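# Place each pallet ring flat on its size-matched holder

## Task

Take every ring off the pallet and set it down on the holder whose size fits it, lying flat on that holder's pads; gripping a ring from inside its hole is an option. A ring counts only if it stays in place with the robot no longer supporting it. At the end, any printed part may touch only the table and other printed parts, never another object or fixture. A print still lifted by the robot is judged at the spot where it would drop.

## Robot and tools

Robot: one Doosan M1013 arm with a Robotiq 2F-140 two-finger gripper and a wrist camera. There is only one arm, so every call controls it alone.

Frames: the scene frame sits on the table top directly under the arm base. +z is up, and +y is on the left when facing along +x. The base may be tilted relative to the table. The state line reports end_effector_position in metres and end_effector_quat_wxyz in this frame, along with linear (m/s) and angular (rad/s) velocities. That position is the pinch point between the pads when they are closed. Closed fingertips extend about 33 mm past it; fully open, about 9 mm. The gripper axes: fingers point along its +z, and they open and close along its y. Reported positions get less accurate at long reach.

execute_actions(actions): a list of up to 15 actions, run in order. Each action is a table of up to 15 rows. Each row is applied for one control step of 1/30 s. If an action has fewer than 15 rows, its last row is held for the remaining steps. A row is 9 numbers, each in [-1, 1], in this order: dx, dy, dz, rx, ry, rz, position, force_limit, speed.

- dx..rz are an offset in the gripper's own axes, not a pose. They are measured from the gripper pose at the start of that action. For a call's first action, that start is the last pose a result reported.
- Each row refers back to that start, not to the previous row.
- Scale: 1.0 equals 0.6 m of translation, or 180 degrees.
- rx, ry, rz together form one rotation vector.
- Each step's command is clipped to within 70 mm and 16 degrees of the measured pose. A large offset may therefore take several actions.
- After an action, the arm goes no further than the last clipped pose. Send the remaining distance in the next action.
- If position and orientation conflict, position wins. The elbow never fully straightens.
- The "Hand target" line gives the pose the controller is currently driving toward.

Gripper columns:
- position is absolute: +1 is fully open (140 mm); the pads meet near -0.8; -1 closes until something blocks the fingers.
- force_limit sets squeeze: about 14 N at -1, 60 N at 0, 107 N at +1 (for parts up to 40 mm wide).
- speed sets how fast the pad gap changes: about 30 mm/s at -1, 140 at 0, 250 at +1.
- Closing pushes the fingertips about 24 mm further from the arm, so leave that clearance above surfaces.

An empty actions list just returns the state and images.

Result lines:
- object_status: 0 moving; 1 blocked while opening; 2 blocked while closing (a grip); 3 reached target or pads met (a thin item might still be held). After closing with -1, confirm a grip by status 2.
- Stopped fingers stay put until the position number changes by at least 0.01, or the object yields or is lost.
- A new force_limit applies only with a new position value. For example, switch between -1 and -0.98 to tighten.
- position_measured is in counts: 3 is fully open, 230 is pads meeting. It is not linear in mm.
- Step readings list end_effector_position at some steps; HELD marks a step where the command was held back.
- "pose unreachable" means the clearance check altered or blocked the motion. A mounting block under the base counts as arm.
- Flange force is the estimated external force on the gripper, including held weight. It is noisy, especially after sudden stops; "no reading" means no estimate.
- Joint torques follow the order of the Joint positions line, with offsets and noise.

Faults to avoid:
- A joint reaching its load limit (N m: waist 295, shoulder 295, elbow 139, wrist joints 39.1 each, held weight included) triggers a stop.
- So does any external force of 144 N on the arm, gripper or held item.
- Either stop halts the arm for 10 s, drops the rest of the call, and makes the arm yield to the contact.
- Holding loads heats the motors. A MOTOR HOT warning comes first; an OVER-TEMPERATURE FAULT then brakes the arm until it cools.
- Between replies the robot keeps the last command.
- Avoid dropping, slipping, slamming or pushing hard. Knocking or placing anything off the table fails the job.
- Parts may occasionally be tugged or pushed by outside disturbances.

zoom_image(camera, region): camera is cam_head_left, cam_head_right or cam_wrist. Each image is 672x504. region is [x0, y0, x1, y1] in pixels, origin at top-left, at most 504x504. It returns a closer look at the latest image. Calibration (K, distortion, T_world_to_cam) is supplied for each camera but may be off by a few degrees and millimetres. The wrist camera's pose is computed from the joint readings.

finished_scene(scene optional, only value 1): ends the scene permanently and reports success. Call it only when every ring rests on its holder without support.

Printer:
- check_part(design, use_face) validates a design without printing anything. print_part(design, use_face) prints a rigid orange part. It arrives loose on the table, ahead of the base and to its right.
- The delivery space is 98 x 98 x 99 mm, aligned with scene x and y.
- design is the full JSON text as a string, format "print3d-design/1". It holds a features list; each feature has op add or cut, a profile (rect, circle, slot or polygon), z0 and z1 in mm, and an optional taper. Units are millimetres.
- use_face (z-, z+, x-, x+, y-, y+; default z-) picks which face sits on the table.
- Printing rules: no support; overhangs at most 45 degrees; walls at least 2.5 mm; holes at least 2 mm; a stable foot.


- Printing is refused if the hand holds something, if anything is moving, or if anything occupies or is near the delivery spot. Each refusal counts as a job.
- At the end, prints may touch only the table or each other.

Each tool is called after ">>>" by a JSON object that holds its "api" and its "payload", one argument or row to a line.

## Session

I'll start by looking at the scene.

>>> {"api": "execute_actions", "payload": {
  "actions": []
}}

Scene clock: 0.00 s.
end_effector_position=(+0.1315, -0.0445, +0.1973) position_measured=3 object_status=3 end_effector_quat_wxyz=(-0.168, +0.019, +0.979, +0.111) end_effector_velocity=(+0.001, -0.000, +0.000) end_effector_angular_velocity=(-0.001, -0.001, -0.000)
Joint positions: [-0.556 -0.325  2.487  0.007  1.388  4.148]
Joint velocities: [ 0.    -0.    -0.001 -0.    -0.     0.   ]
Joint torques (N m, as the joint torque sensors report them, + toward a larger angle): no reading
Flange force (N, the push that the arm receives, along the gripper's own x y z axes): no reading
Hand target: +0.132, -0.044, +0.197; -0.168, +0.019, +0.979, +0.111

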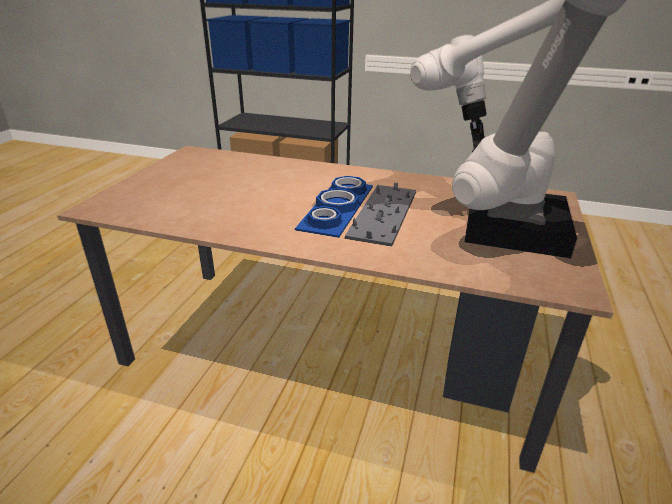

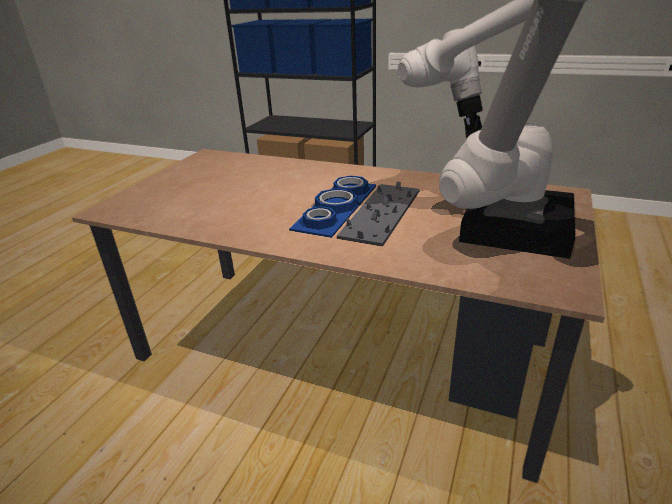

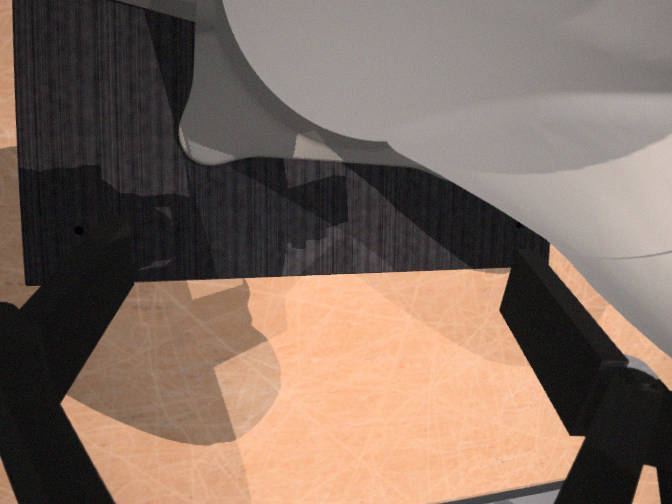

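>>> {"api": "zoom_image", "payload": {
  "camera": "cam_head_left",
  "region": [280, 160, 440, 260]
}}

>>> {"api": "zoom_image", "payload": {
  "camera": "cam_head_right",
  "region": [280, 160, 440, 260]
}}

Region (280, 160, 440, 260) of cam_head_left's 672x504 image, scaled by 3.150, with more detail than that image has; it fills the top 315 rows of this view, and the rest is white.

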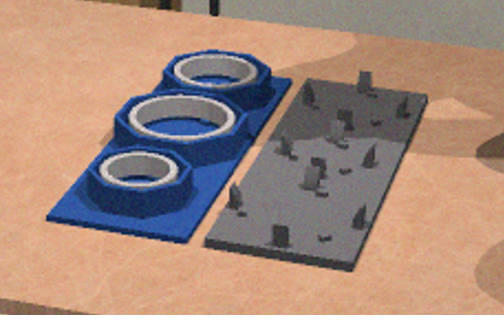

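Region (280, 160, 440, 260) of cam_head_right's 672x504 image, scaled by 3.150, with more detail than that image has; it fills the top 315 rows of this view, and the rest is white.

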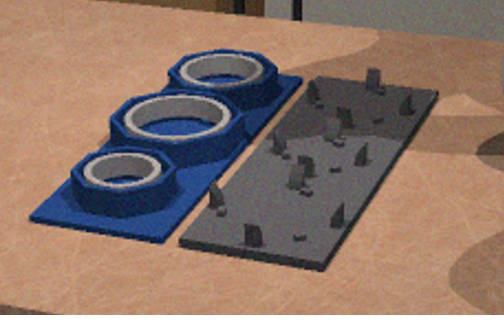

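>>> {"api": "execute_actions", "payload": {
  "actions": [
    [[-0.004,0.003,-0.004,0.002,-0.003,0,1,0,0],[-0.010,0.007,-0.010,0.005,-0.007,-0.001,1,0,0],[-0.018,0.012,-0.018,0.009,-0.013,-0.001,1,0,0],[-0.028,0.019,-0.029,0.014,-0.021,-0.002,1,0,0],[-0.040,0.027,-0.041,0.019,-0.029,-0.003,1,0,0],[-0.052,0.035,-0.053,0.025,-0.038,-0.004,1,0,0],[-0.064,0.043,-0.065,0.031,-0.047,-0.005,1,0,0],[-0.076,0.052,-0.078,0.037,-0.056,-0.006,1,0,0],[-0.088,0.060,-0.090,0.043,-0.065,-0.007,1,0,0],[-0.100,0.068,-0.102,0.049,-0.074,-0.008,1,0,0],[-0.112,0.076,-0.114,0.055,-0.083,-0.009,1,0,0],[-0.124,0.084,-0.126,0.060,-0.091,-0.010,1,0,0],[-0.136,0.092,-0.139,0.065,-0.098,-0.011,1,0,0],[-0.148,0.100,-0.151,0.069,-0.104,-0.012,1,0,0],[-0.160,0.109,-0.163,0.0712,-0.1078,-0.0122,1,0,0]]
  ]
}}

Scene clock: 68.97 s.
end_effector_position=(+0.2246, -0.0110, +0.2535) position_measured=3 object_status=3 end_effector_quat_wxyz=(-0.027, +0.003, +0.999, +0.036) end_effector_velocity=(+0.271, +0.110, +0.168) end_effector_angular_velocity=(-0.346, -0.718, +0.066)
Joint positions: [-0.254 -0.472  2.397  0.062  1.29   4.402]
Joint velocities: [ 0.93  -0.159 -0.289 -0.051 -0.393  0.868]
Joint torques (N m, as the joint torque sensors report them, + toward a larger angle): [  3.59  18.04 -38.87   4.18   0.25   0.74]
Flange force (N, the push that the arm receives, along the gripper's own x y z axes): [9.6 -18.2 -2.7]
Hand target: +0.256, +0.001, +0.272; +0.006, -0.002, +1.000, +0.016
Off the commanded pose: 0.038 m, 5 deg.
Step readings (end_effector_position):
0: (+0.1315, -0.0445, +0.1973)
1: (+0.1316, -0.0444, +0.1973)
2: (+0.1327, -0.0439, +0.1980)
4: (+0.1395, -0.0417, +0.2018)
8: (+0.1651, -0.0332, +0.2172)
15: end_effector_position above
camera_calibration (this result's frames):
cam_wrist: T_world_to_cam=[[-0.0924921, 0.990787, 0.0989243, 0.00138895], [0.913878, 0.0450268, 0.403485, -0.29878], [0.395314, 0.127724, -0.909623, 0.325542], [0, 0, 0, 1]] pos_world=[0.144486, -0.0295025, 0.416536]

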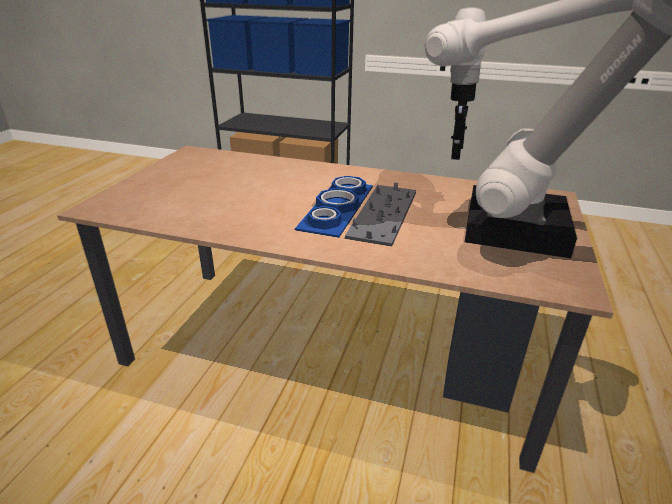

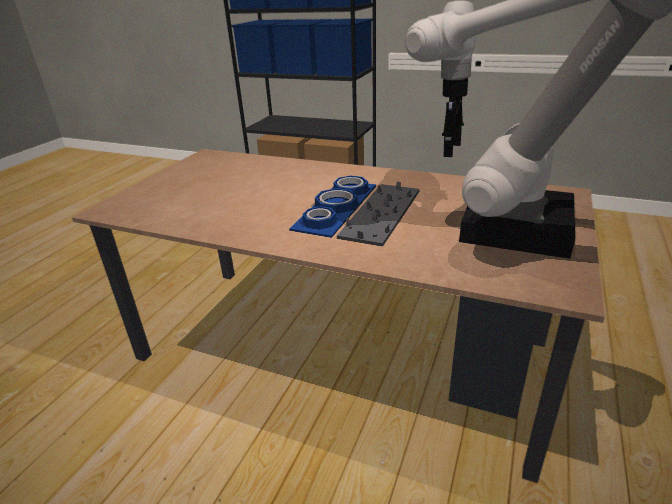

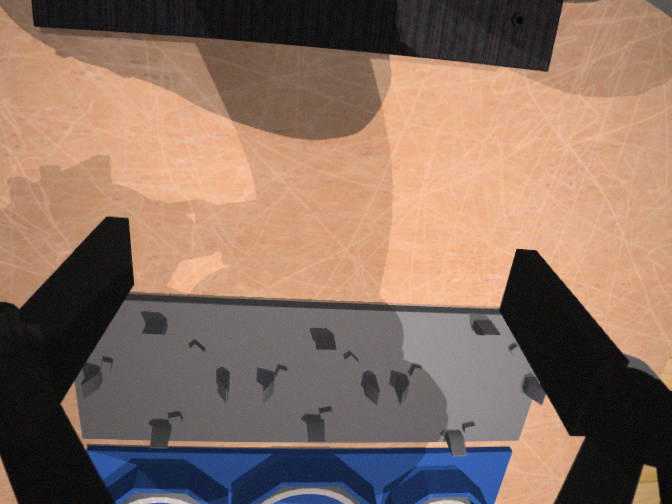

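>>> {"api": "execute_actions", "payload": {
  "actions": []
}}

Scene clock: 73.53 s.
end_effector_position=(+0.2558, +0.0008, +0.2717) position_measured=3 object_status=3 end_effector_quat_wxyz=(+0.006, -0.002, +1.000, +0.016) end_effector_velocity=(+0.000, -0.000, -0.000) end_effector_angular_velocity=(-0.000, +0.000, +0.001)
Joint positions: [-0.146 -0.472  2.361  0.042  1.247  4.506]
Joint velocities: [ 0.     0.001 -0.    -0.    -0.    -0.   ]
Joint torques (N m, as the joint torque sensors report them, + toward a larger angle): [  1.37   8.7  -38.05   4.42   0.22   0.53]
Flange force (N, the push that the arm receives, along the gripper's own x y z axes): [1.3 -7.4 -3.0]
Hand target: +0.256, +0.001, +0.272; +0.006, -0.002, +1.000, +0.016
Off the commanded pose: 0.005 m, 2 deg.
camera_calibration (this result's frames):
cam_wrist: T_world_to_cam=[[-0.106227, 0.992962, 0.0523709, 0.00694708], [0.88462, 0.0703238, 0.460978, -0.343374], [0.454051, 0.0952968, -0.885865, 0.306793], [0, 0, 0, 1]] pos_world=[0.165194, -0.0119872, 0.429701]

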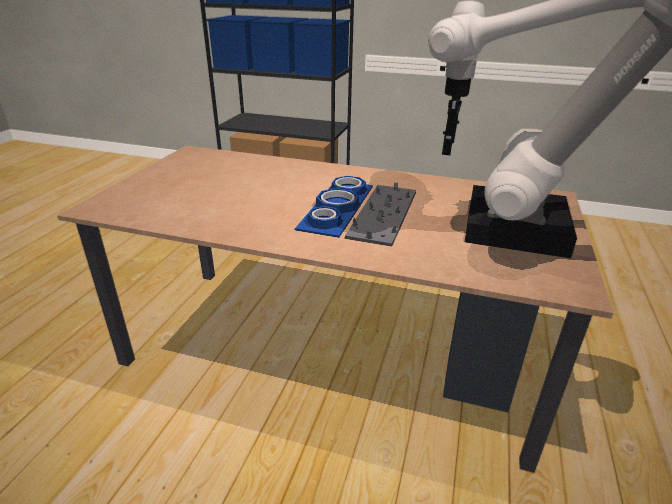

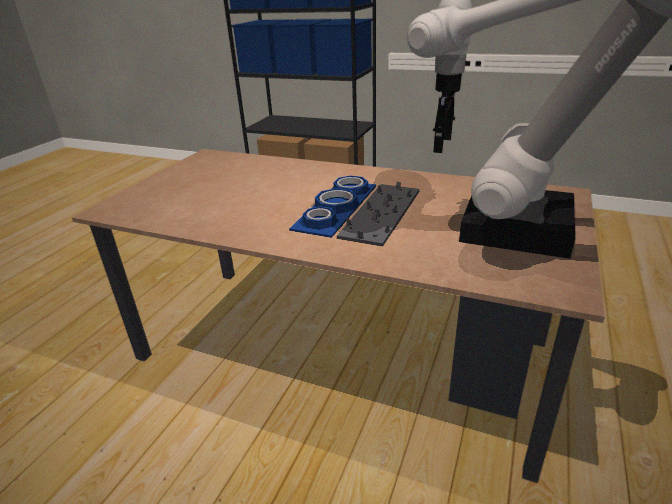

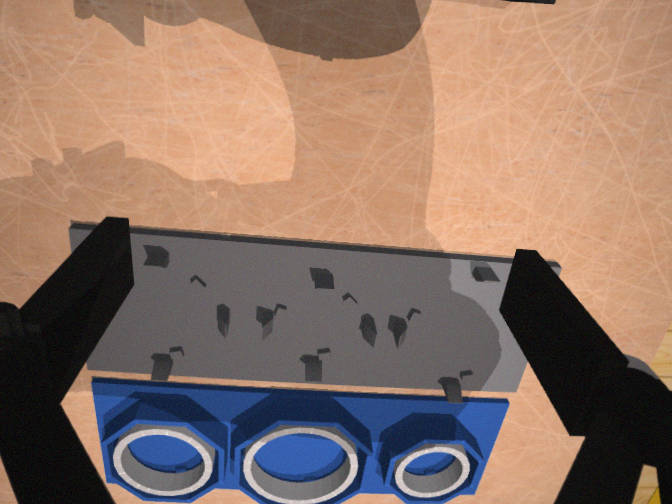

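>>> {"api": "execute_actions", "payload": {
  "actions": [
    [[-0.0067,0.0019,-0.0021,0.0002,0.0001,0,1,0,0],[-0.0198,0.0057,-0.0062,0.0007,0.0003,0.0001,1,0,0],[-0.0397,0.0114,-0.0124,0.0014,0.0005,0.0002,1,0,0],[-0.0662,0.0191,-0.0207,0.0023,0.0009,0.0003,1,0,0],[-0.0928,0.0267,-0.0289,0.0032,0.0012,0.0004,1,0,0],[-0.1193,0.0344,-0.0372,0.0042,0.0016,0.0005,1,0,0],[-0.1459,0.0420,-0.0455,0.0051,0.0019,0.0007,1,0,0],[-0.1725,0.0496,-0.0538,0.0060,0.0022,0.0008,1,0,0],[-0.1990,0.0573,-0.0621,0.0070,0.0026,0.0009,1,0,0],[-0.2256,0.0649,-0.0703,0.0079,0.0029,0.0010,1,0,0],[-0.2521,0.0726,-0.0786,0.0088,0.0033,0.0011,1,0,0],[-0.2720,0.0783,-0.0848,0.0095,0.0035,0.0012,1,0,0],[-0.2851,0.0821,-0.0889,0.0100,0.0037,0.0013,1,0,0],[-0.2918,0.0840,-0.0910,0.0102,0.0038,0.0013,1,0,0],[-0.2918,0.0840,-0.0910,0.0102,0.0038,0.0013,1,0,0]]
  ]
}}

>>> {"api": "execute_actions", "payload": {
  "actions": []
}}

Scene clock: 97.40 s.
end_effector_position=(+0.4114, +0.0466, +0.3241) position_measured=3 object_status=3 end_effector_quat_wxyz=(+0.005, -0.001, +1.000, +0.004) end_effector_velocity=(+0.315, +0.085, +0.098) end_effector_angular_velocity=(-0.100, +0.085, -0.020)
Joint positions: [ 0.058 -0.198  2.092  0.015  1.237  4.719]
Joint velocities: [ 0.276  0.566 -0.624 -0.109  0.14   0.332]
Joint torques (N m, as the joint torque sensors report them, + toward a larger angle): [  1.48 -30.49 -32.38   3.32   0.8    0.45]
Flange force (N, the push that the arm receives, along the gripper's own x y z axes): [-3.9 -5.9 -0.7]
Hand target: +0.429, +0.051, +0.329; +0.002, +0.000, +1.000, +0.000
Off the commanded pose: 0.020 m, 1 deg.
Step readings (end_effector_position):
0: (+0.2558, +0.0008, +0.2717)
1: (+0.2560, +0.0008, +0.2718)
2: (+0.2579, +0.0013, +0.2724)
4: (+0.2685, +0.0044, +0.2761)
8: (+0.3129, +0.0181, +0.2918)
15: end_effector_position above
camera_calibration (this result's frames):
cam_wrist: T_world_to_cam=[[-0.104507, 0.99408, 0.0297208, -0.0181502], [0.886117, 0.0795055, 0.456591, -0.508004], [0.451525, 0.0740528, -0.88918, 0.281304], [0, 0, 0, 1]] pos_world=[0.321238, 0.0376005, 0.48262]

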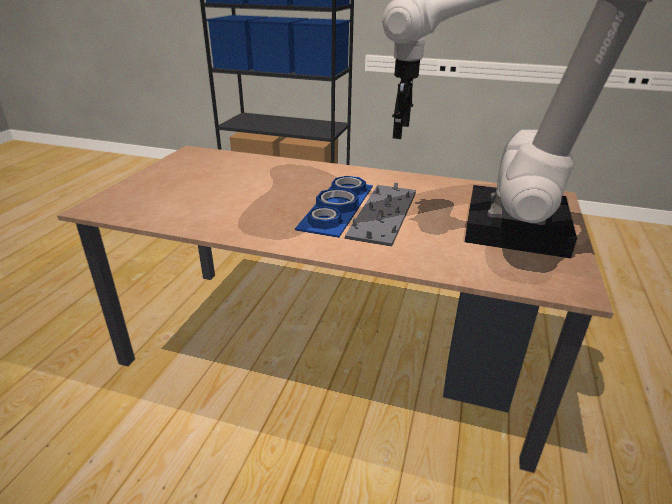

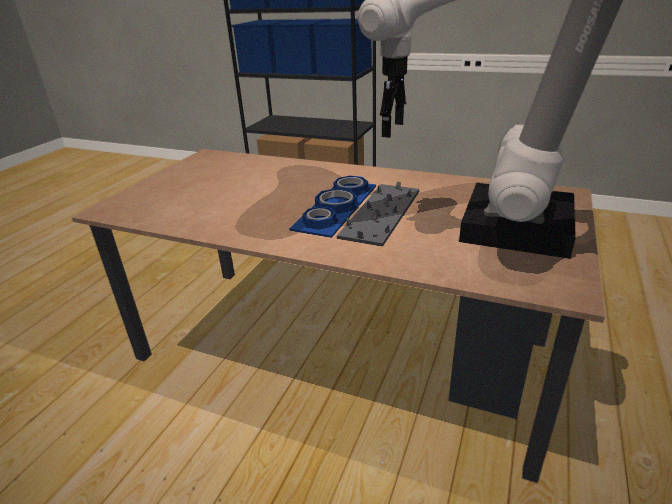

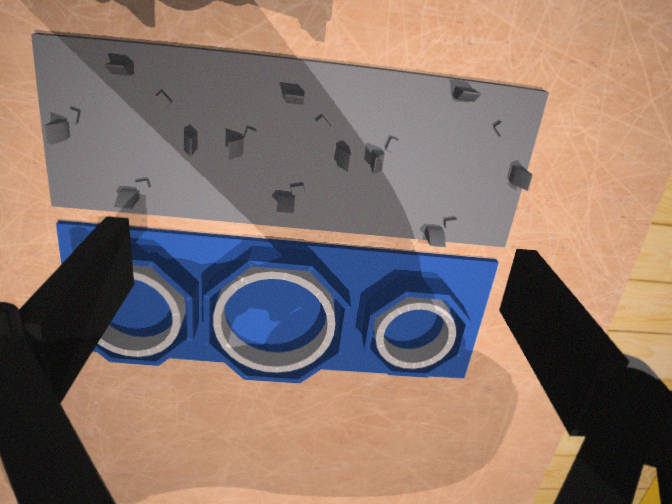

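Scene clock: 97.40 s.
end_effector_position=(+0.4114, +0.0466, +0.3241) position_measured=3 object_status=3 end_effector_quat_wxyz=(+0.005, -0.001, +1.000, +0.004) end_effector_velocity=(+0.315, +0.085, +0.098) end_effector_angular_velocity=(-0.100, +0.085, -0.020)
Joint positions: [ 0.058 -0.198  2.092  0.015  1.237  4.719]
Joint velocities: [ 0.276  0.566 -0.624 -0.109  0.14   0.332]
Joint torques (N m, as the joint torque sensors report them, + toward a larger angle): [  1.48 -30.49 -32.38   3.32   0.8    0.45]
Flange force (N, the push that the arm receives, along the gripper's own x y z axes): [-3.9 -5.9 -0.7]
Hand target: +0.429, +0.051, +0.329; +0.002, +0.000, +1.000, +0.000
Off the commanded pose: 0.020 m, 1 deg.
camera_calibration (this result's frames):
cam_wrist: T_world_to_cam=[[-0.104507, 0.99408, 0.0297208, -0.0181502], [0.886117, 0.0795055, 0.456591, -0.508004], [0.451525, 0.0740528, -0.88918, 0.281304], [0, 0, 0, 1]] pos_world=[0.321238, 0.0376005, 0.48262]

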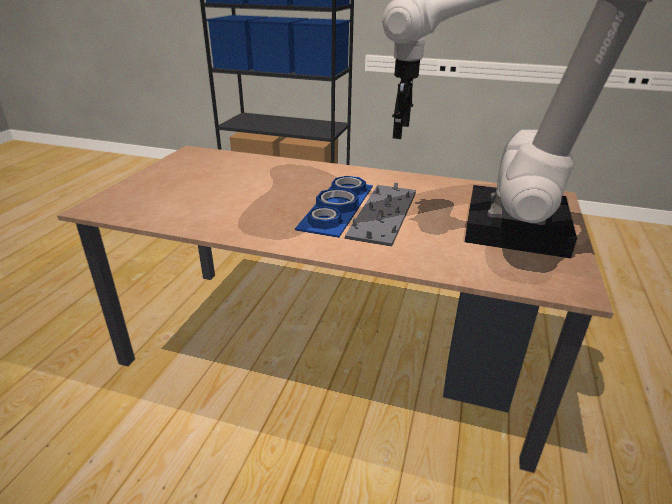

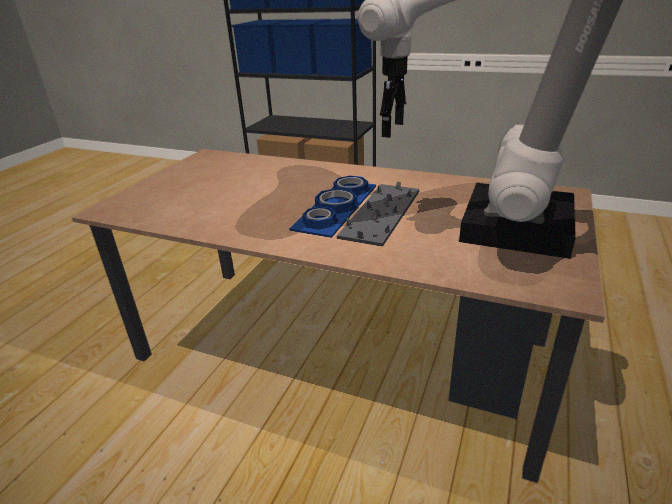

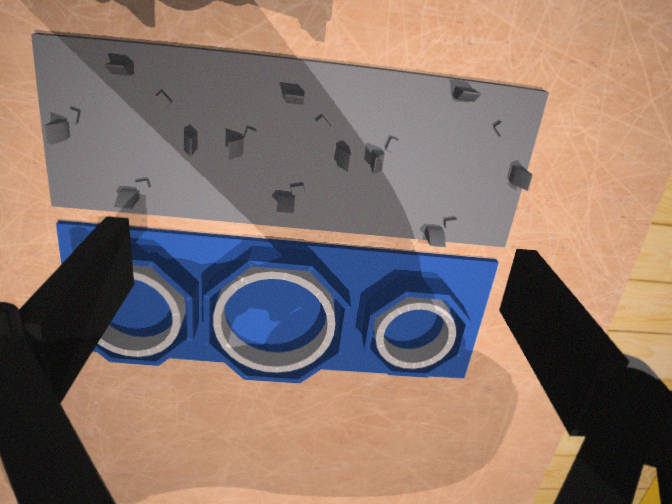

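>>> {"api": "execute_actions", "payload": {
  "actions": []
}}

Scene clock: 100.17 s.
end_effector_position=(+0.4290, +0.0507, +0.3293) position_measured=3 object_status=3 end_effector_quat_wxyz=(+0.002, +0.000, +1.000, +0.000) end_effector_velocity=(+0.001, -0.000, +0.000) end_effector_angular_velocity=(-0.001, -0.001, -0.001)
Joint positions: [ 0.072 -0.166  2.056  0.008  1.247  4.738]
Joint velocities: [-0.     0.    -0.001 -0.001  0.     0.   ]
Joint torques (N m, as the joint torque sensors report them, + toward a larger angle): [  0.55 -21.58 -37.93   4.16   0.29   0.61]
Flange force (N, the push that the arm receives, along the gripper's own x y z axes): [-1.3 -3.0 -2.1]
Hand target: +0.429, +0.051, +0.329; +0.002, +0.000, +1.000, +0.000
Off the commanded pose: 0.001 m, 0 deg.
camera_calibration (this result's frames):
cam_wrist: T_world_to_cam=[[-0.102447, 0.994469, 0.0231333, -0.0193088], [0.889264, 0.0811384, 0.45014, -0.525594], [0.445773, 0.0666873, -0.892658, 0.281742], [0, 0, 0, 1]] pos_world=[0.339821, 0.0430592, 0.488537]

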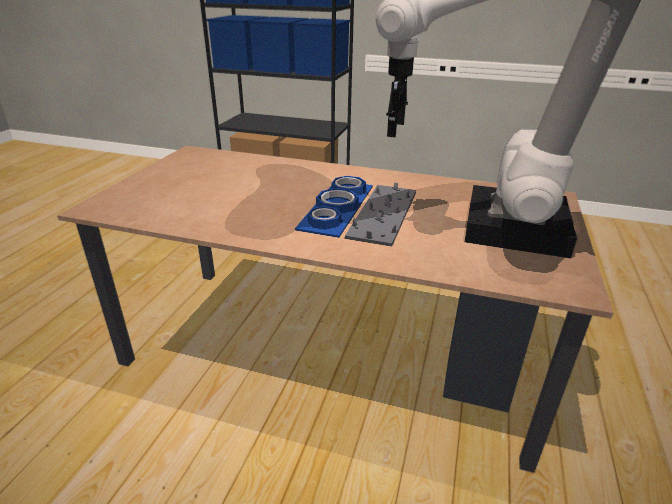

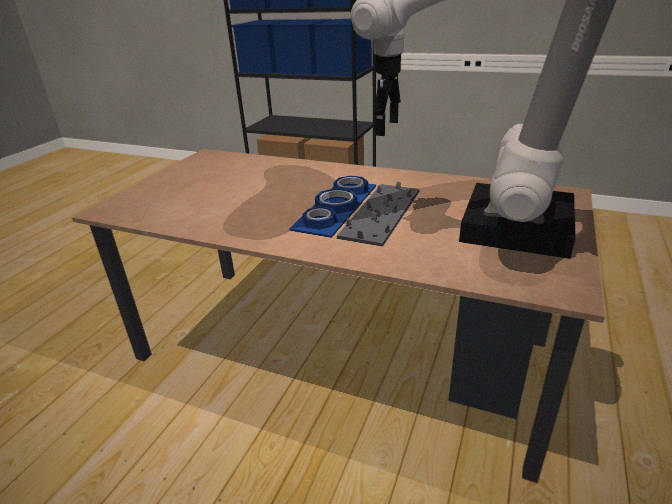

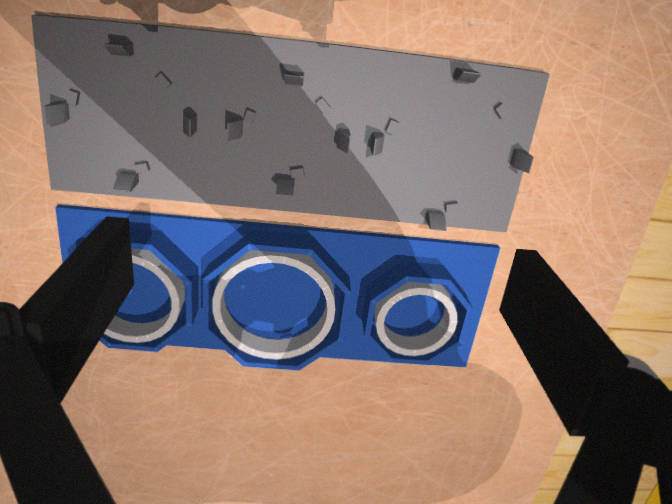

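>>> {"api": "zoom_image", "payload": {
  "camera": "cam_wrist",
  "region": [190, 220, 370, 380]
}}

>>> {"api": "zoom_image", "payload": {
  "camera": "cam_wrist",
  "region": [340, 230, 510, 380]
}}

>>> {"api": "zoom_image", "payload": {
  "camera": "cam_wrist",
  "region": [350, 50, 560, 240]
}}

>>> {"api": "zoom_image", "payload": {
  "camera": "cam_wrist",
  "region": [200, 40, 370, 210]
}}

>>> {"api": "zoom_image", "payload": {
  "camera": "cam_wrist",
  "region": [20, 10, 220, 210]
}}

Region (190, 220, 370, 380) of cam_wrist's 672x504 image, scaled by 2.800, with more detail than that image has.

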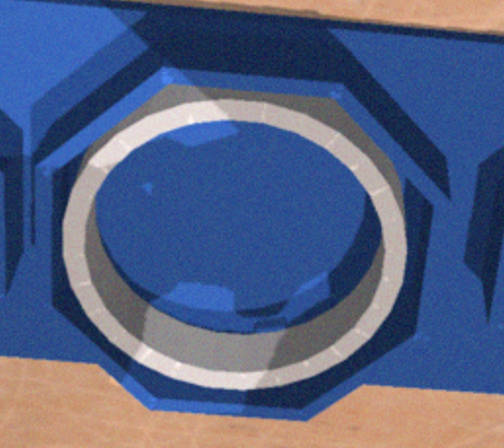

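Region (340, 230, 510, 380) of cam_wrist's 672x504 image, scaled by 2.965, with more detail than that image has; it fills the top 445 rows of this view, and the rest is white.

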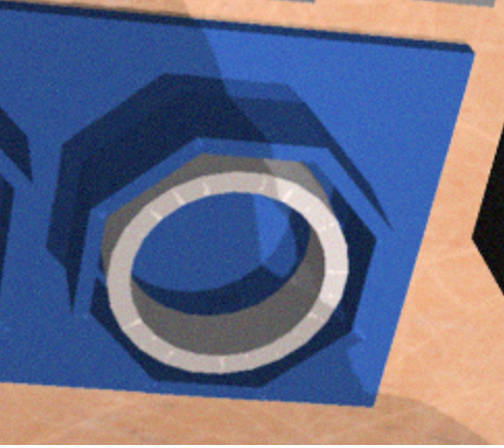

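Region (350, 50, 560, 240) of cam_wrist's 672x504 image, scaled by 2.400, with more detail than that image has; it fills the top 456 rows of this view, and the rest is white.

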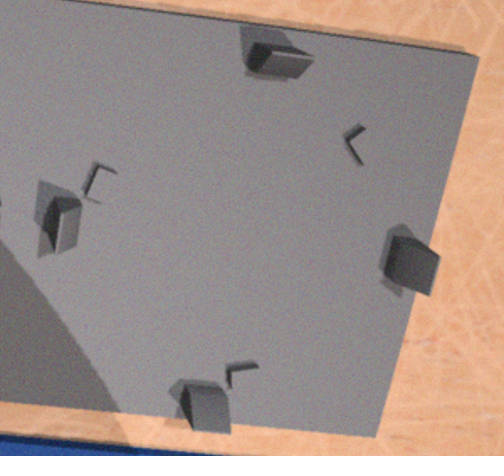

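Region (200, 40, 370, 210) of cam_wrist's 672x504 image, scaled by 2.965, with more detail than that image has.

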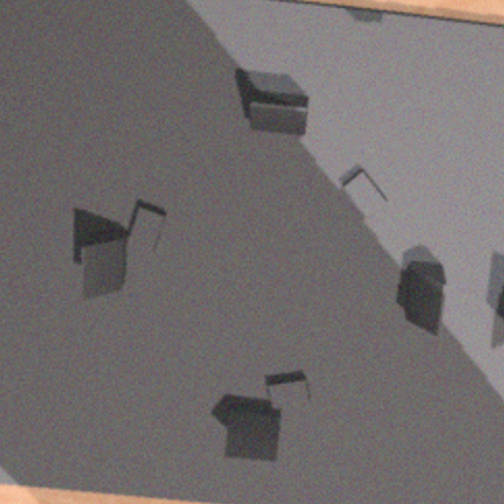

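Region (20, 10, 220, 210) of cam_wrist's 672x504 image, scaled by 2.520, with more detail than that image has.

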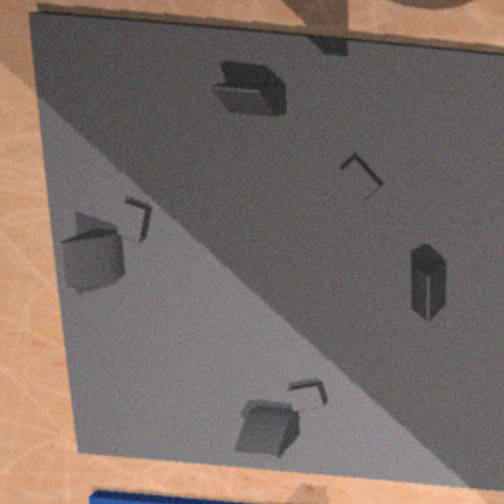

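>>> {"api": "execute_actions", "payload": {
  "actions": [
    [[-0.0026,-0.0004,0.0022,0,0.0013,0,1,0,0],[-0.0077,-0.0012,0.0065,0,0.0013,0,1,0,0],[-0.0154,-0.0023,0.0131,0,0.0013,0,1,0,0],[-0.0256,-0.0039,0.0218,0,0.0013,0,1,0,0],[-0.0385,-0.0058,0.0326,0,0.0013,0,1,0,0],[-0.0538,-0.0082,0.0457,0,0.0013,0,1,0,0],[-0.0692,-0.0105,0.0588,0,0.0013,0,1,0,0],[-0.0846,-0.0128,0.0718,0,0.0013,0,1,0,0],[-0.1000,-0.0152,0.0849,0,0.0013,0,1,0,0],[-0.1154,-0.0175,0.0979,0,0.0013,0,1,0,0],[-0.1308,-0.0198,0.1110,0,0.0013,0,1,0,0],[-0.1461,-0.0222,0.1241,0,0.0013,0,1,0,0],[-0.1615,-0.0245,0.1371,0,0.0013,0,1,0,0],[-0.1769,-0.0268,0.1502,0,0.0013,0,1,0,0],[-0.1923,-0.0292,0.1632,0,0.0013,0,1,0,0]],
    [[-0.0677,-0.0103,0.0575,0,0,0,1,0,0],[-0.0831,-0.0126,0.0705,0,0,0,1,0,0],[-0.0985,-0.0149,0.0836,0,0,0,1,0,0],[-0.1138,-0.0173,0.0966,0,0,0,1,0,0],[-0.1292,-0.0196,0.1097,0,0,0,1,0,0],[-0.1446,-0.0219,0.1227,0,0,0,1,0,0],[-0.1600,-0.0243,0.1358,0,0,0,1,0,0],[-0.1754,-0.0266,0.1489,0,0,0,1,0,0],[-0.1881,-0.0285,0.1597,0,0,0,1,0,0],[-0.1985,-0.0301,0.1684,0,0,0,1,0,0],[-0.2061,-0.0313,0.1750,0,0,0,1,0,0],[-0.2112,-0.0320,0.1793,0,0,0,1,0,0],[-0.2138,-0.0324,0.1815,0,0,0,1,0,0]]
  ]
}}

Scene clock: 221.17 s.
end_effector_position=(+0.6427, +0.0179, +0.1454) position_measured=3 object_status=3 end_effector_quat_wxyz=(-0.001, +0.000, +1.000, +0.000) end_effector_velocity=(+0.065, -0.006, -0.046) end_effector_angular_velocity=(+0.001, +0.004, +0.001)
Joint positions: [0.014 0.321 1.896 0.009 0.926 4.677]
Joint velocities: [-0.007  0.136 -0.094  0.001 -0.039 -0.008]
Joint torques (N m, as the joint torque sensors report them, + toward a larger angle): [  7.36 -91.03 -31.94   3.28   0.88   0.62]
Flange force (N, the push that the arm receives, along the gripper's own x y z axes): [1.6 -3.3 -3.9]
Flange force at the end of the 1st action (N, along the gripper's axes at the end of the call): [-4.3 0.8 0.1]
Hand target: +0.644, +0.018, +0.145; -0.000, +0.000, +1.000, +0.000
Off the commanded pose: 0.002 m, 0 deg.
Step readings (end_effector_position; steps 1 to 15: 1st action; 16 to 30: 2nd action):
0: (+0.4290, +0.0507, +0.3293)
1: (+0.4291, +0.0507, +0.3292)
2: (+0.4299, +0.0506, +0.3286)
4: (+0.4349, +0.0498, +0.3243)
8: (+0.4574, +0.0462, +0.3047)
15: (+0.5164, +0.0370, +0.2539)
16: (+0.5254, +0.0356, +0.2462)
17: (+0.5348, +0.0341, +0.2379)
19: (+0.5538, +0.0308, +0.2206)
23: (+0.5918, +0.0250, +0.1877)
30: end_effector_position above
camera_calibration (this result's frames):
cam_wrist: T_world_to_cam=[[-0.102289, 0.994476, 0.0235291, 0.0392548], [0.891268, 0.0811175, 0.446162, -0.630922], [0.441789, 0.0666083, -0.894643, 0.0273452], [0, 0, 0, 1]] pos_world=[0.554255, 0.0103193, 0.305034]

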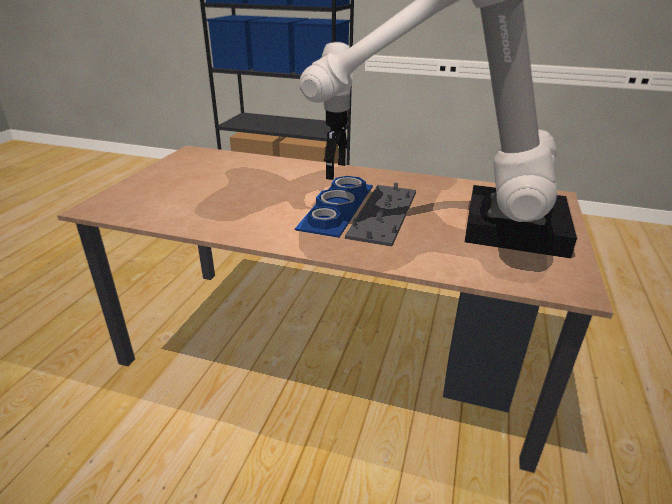

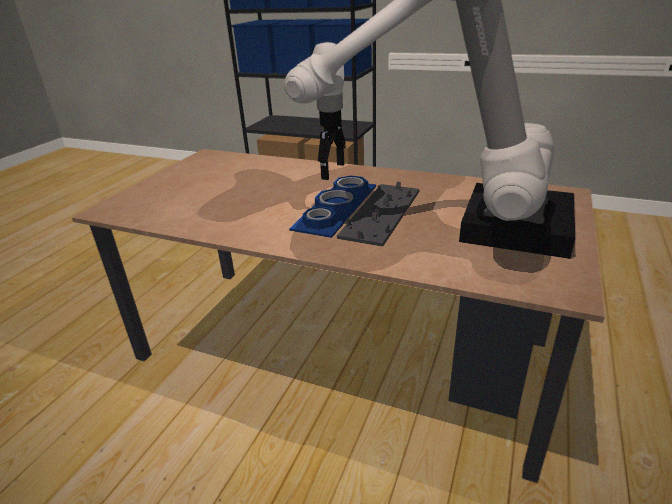

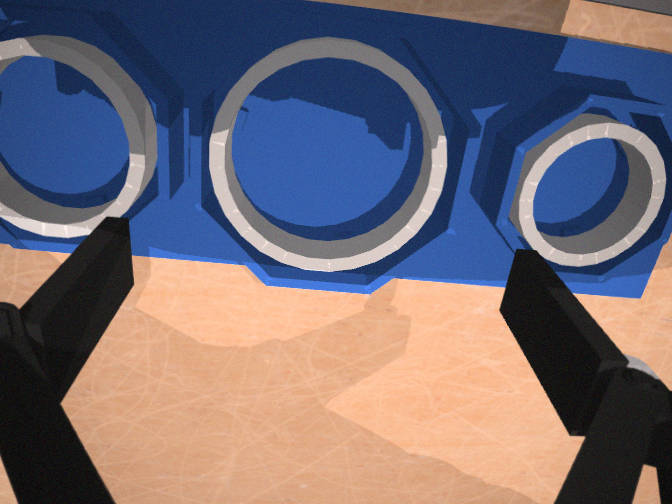

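>>> {"api": "execute_actions", "payload": {
  "actions": []
}}

>>> {"api": "zoom_image", "payload": {
  "camera": "cam_wrist",
  "region": [190, 20, 470, 300]
}}

Scene clock: 225.43 s.
end_effector_position=(+0.6443, +0.0179, +0.1446) position_measured=3 object_status=3 end_effector_quat_wxyz=(-0.000, +0.000, +1.000, +0.000) end_effector_velocity=(+0.001, +0.000, +0.000) end_effector_angular_velocity=(+0.000, -0.000, +0.000)
Joint positions: [0.014 0.323 1.893 0.009 0.925 4.677]
Joint velocities: [ 0.     0.001 -0.001  0.    -0.    -0.   ]
Joint torques (N m, as the joint torque sensors report them, + toward a larger angle): [  3.7  -67.14 -31.91   3.76   0.24   0.73]
Flange force (N, the push that the arm receives, along the gripper's own x y z axes): [-3.9 -7.4 0.4]
Hand target: +0.644, +0.018, +0.145; -0.000, +0.000, +1.000, +0.000
Off the commanded pose: 0.000 m, 0 deg.
camera_calibration (this result's frames):
cam_wrist: T_world_to_cam=[[-0.102389, 0.994466, 0.0235221, 0.0395786], [0.891137, 0.0811911, 0.446411, -0.63199], [0.442031, 0.0666688, -0.894519, 0.0257128], [0, 0, 0, 1]] pos_world=[0.555876, 0.0102382, 0.304197]

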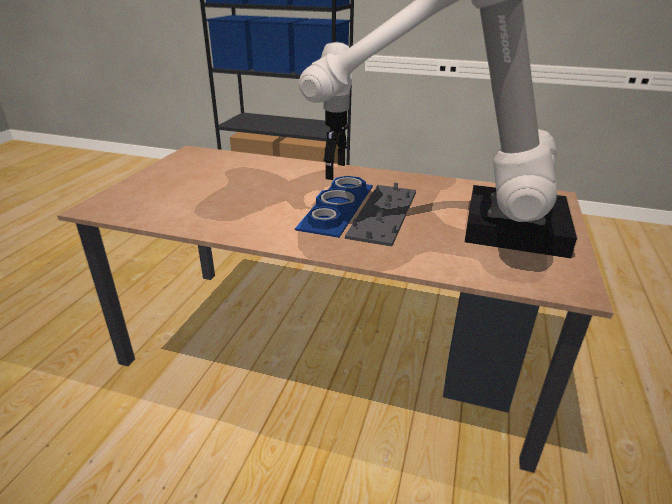

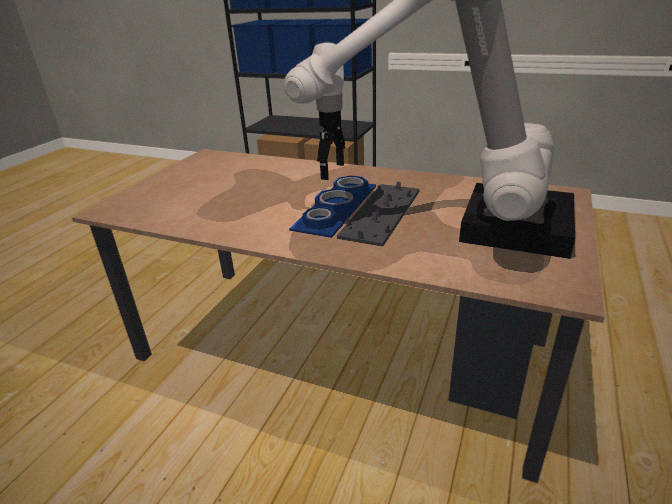

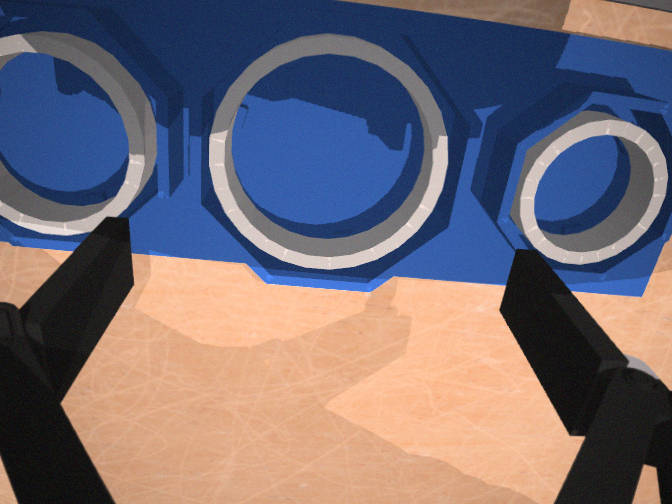

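Region (190, 20, 470, 300) of cam_wrist's 672x504 image, scaled by 1.800, with more detail than that image has.

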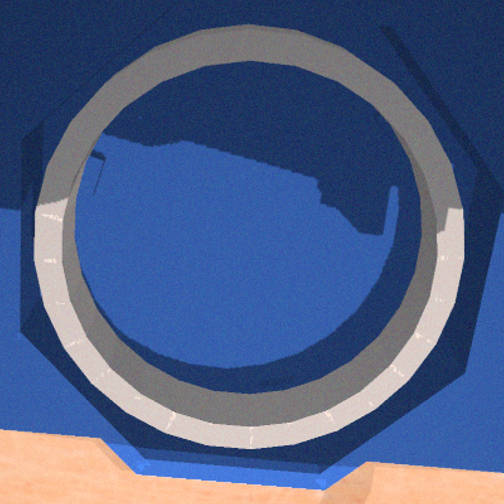

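>>> {"api": "zoom_image", "payload": {
  "camera": "cam_wrist",
  "region": [280, 20, 380, 80]
}}

>>> {"api": "zoom_image", "payload": {
  "camera": "cam_wrist",
  "region": [270, 210, 390, 300]
}}

>>> {"api": "zoom_image", "payload": {
  "camera": "cam_wrist",
  "region": [180, 80, 280, 220]
}}

>>> {"api": "zoom_image", "payload": {
  "camera": "cam_wrist",
  "region": [390, 90, 490, 230]
}}

Region (280, 20, 380, 80) of cam_wrist's 672x504 image, scaled by 5.040, with more detail than that image has; it fills the top 302 rows of this view, and the rest is white.

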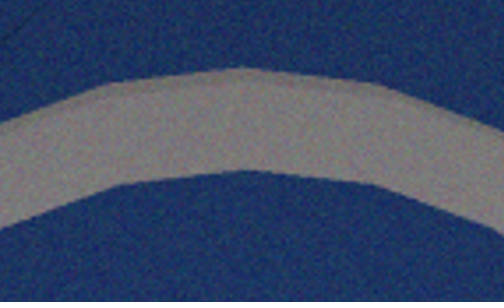

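Region (270, 210, 390, 300) of cam_wrist's 672x504 image, scaled by 4.200, with more detail than that image has; it fills the top 378 rows of this view, and the rest is white.

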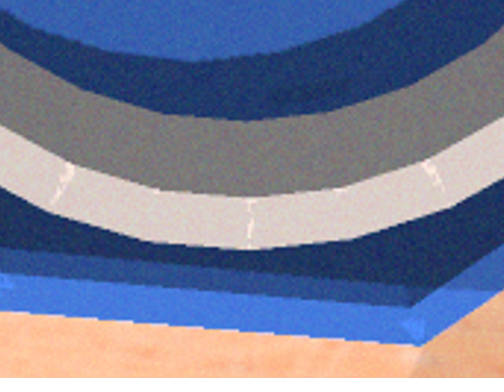

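Region (180, 80, 280, 220) of cam_wrist's 672x504 image, scaled by 3.600, with more detail than that image has; it fills the left 360 columns of this view, and the rest is white.

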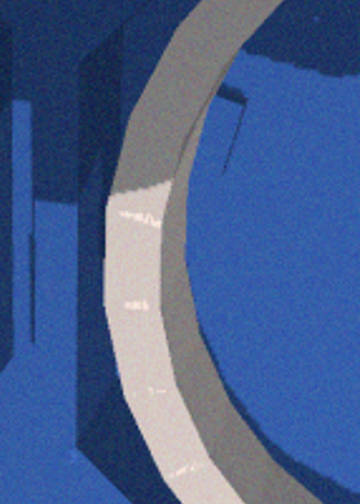

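Region (390, 90, 490, 230) of cam_wrist's 672x504 image, scaled by 3.600, with more detail than that image has; it fills the left 360 columns of this view, and the rest is white.

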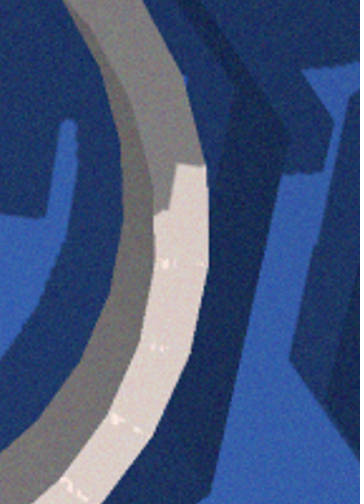

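>>> {"api": "zoom_image", "payload": {
  "camera": "cam_wrist",
  "region": [60, 200, 180, 320]
}}

>>> {"api": "zoom_image", "payload": {
  "camera": "cam_wrist",
  "region": [470, 230, 590, 350]
}}

Region (60, 200, 180, 320) of cam_wrist's 672x504 image, scaled by 4.200, with more detail than that image has.

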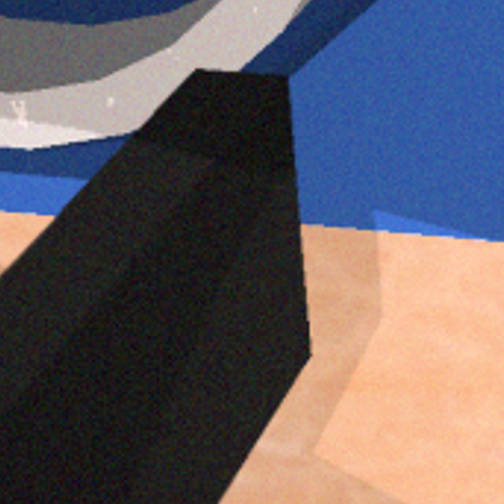

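Region (470, 230, 590, 350) of cam_wrist's 672x504 image, scaled by 4.200, with more detail than that image has.

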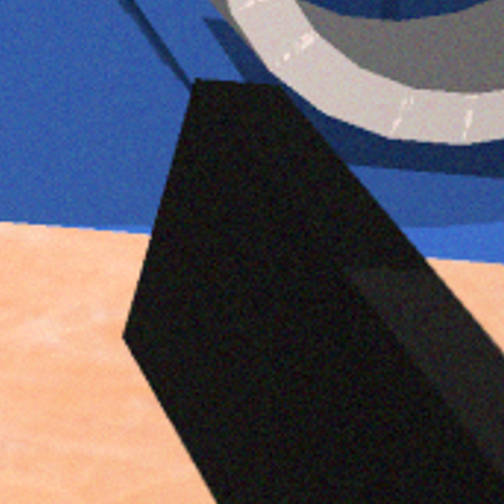

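>>> {"api": "execute_actions", "payload": {
  "actions": [
    [[0.0004,0.0001,0.0028,0,0,0,0.137,0,0.5],[0.0013,0.0002,0.0082,0,0,0,0.137,0,0.5],[0.0026,0.0005,0.0165,0,0,0,0.137,0,0.5],[0.0043,0.0008,0.0275,0,0,0,0.137,0,0.5],[0.0060,0.0011,0.0385,0,0,0,0.137,0,0.5],[0.0077,0.0014,0.0495,0,0,0,0.137,0,0.5],[0.0094,0.0018,0.0605,0,0,0,0.137,0,0.5],[0.0111,0.0021,0.0715,0,0,0,0.137,0,0.5],[0.0128,0.0024,0.0825,0,0,0,0.137,0,0.5],[0.0145,0.0027,0.0935,0,0,0,0.137,0,0.5],[0.0162,0.0030,0.1045,0,0,0,0.137,0,0.5],[0.0175,0.0033,0.1128,0,0,0,0.137,0,0.5],[0.0184,0.0034,0.1182,0,0,0,0.137,0,0.5],[0.0188,0.0035,0.1210,0,0,0,0.137,0,0.5],[0.0188,0.0035,0.1210,0,0,0,0.137,0,0.5]]
  ]
}}

Scene clock: 293.53 s.
end_effector_position=(+0.6328, +0.0200, +0.0737) position_measured=112 object_status=0 end_effector_quat_wxyz=(-0.001, -0.000, +1.000, +0.000) end_effector_velocity=(-0.006, +0.002, -0.063) end_effector_angular_velocity=(+0.000, -0.003, -0.002)
Joint positions: [0.017 0.389 1.962 0.01  0.791 4.678]
Joint velocities: [ 0.003  0.068  0.05   0.002 -0.121  0.003]
Joint torques (N m, as the joint torque sensors report them, + toward a larger angle): [  2.63 -76.29 -35.44   4.2   -0.1    0.58]
Flange force (N, the push that the arm receives, along the gripper's own x y z axes): [7.4 -4.8 -7.2]
Hand target: +0.633, +0.020, +0.072; -0.000, -0.000, +1.000, +0.000
Off the commanded pose: 0.002 m, 0 deg.
Step readings (end_effector_position):
0: (+0.6443, +0.0179, +0.1446)
1: (+0.6444, +0.0179, +0.1445)
2: (+0.6446, +0.0179, +0.1437)
4: (+0.6435, +0.0180, +0.1377)
8: (+0.6391, +0.0187, +0.1140)
15: end_effector_position above
camera_calibration (this result's frames):
cam_wrist: T_world_to_cam=[[-0.102441, 0.994459, 0.0236014, 0.0379797], [0.891412, 0.0812446, 0.445851, -0.590343], [0.441463, 0.0667121, -0.894796, -0.0323688], [0, 0, 0, 1]] pos_world=[0.544419, 0.0123523, 0.233345]

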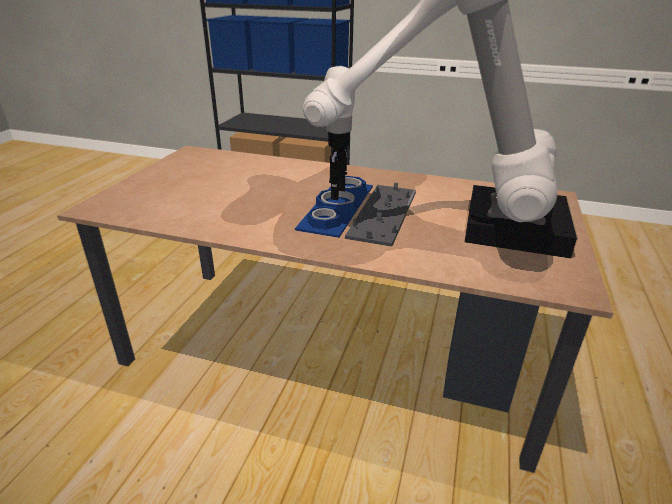

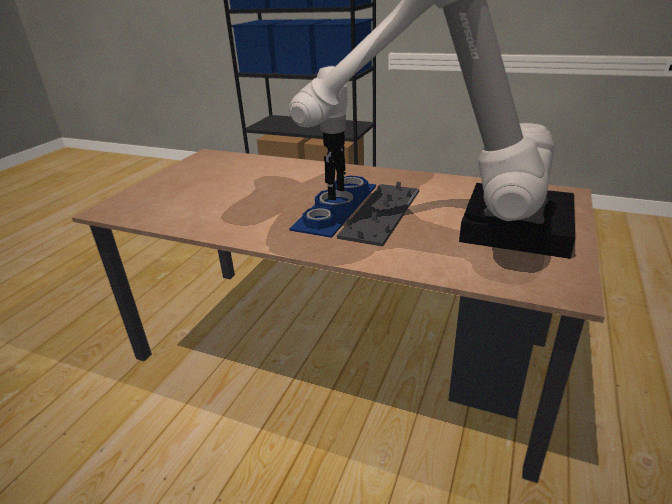

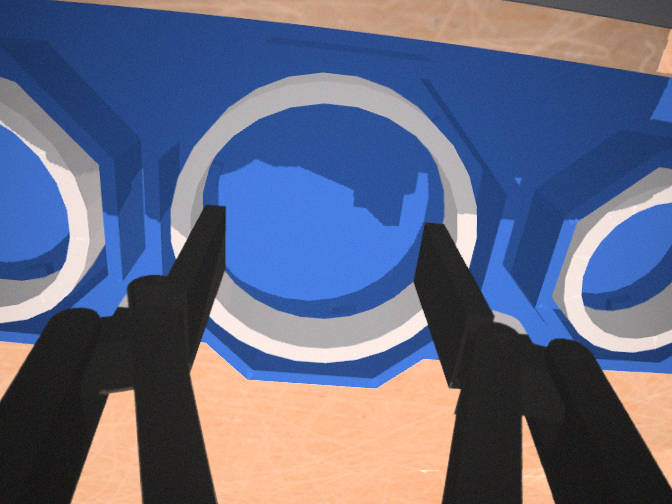

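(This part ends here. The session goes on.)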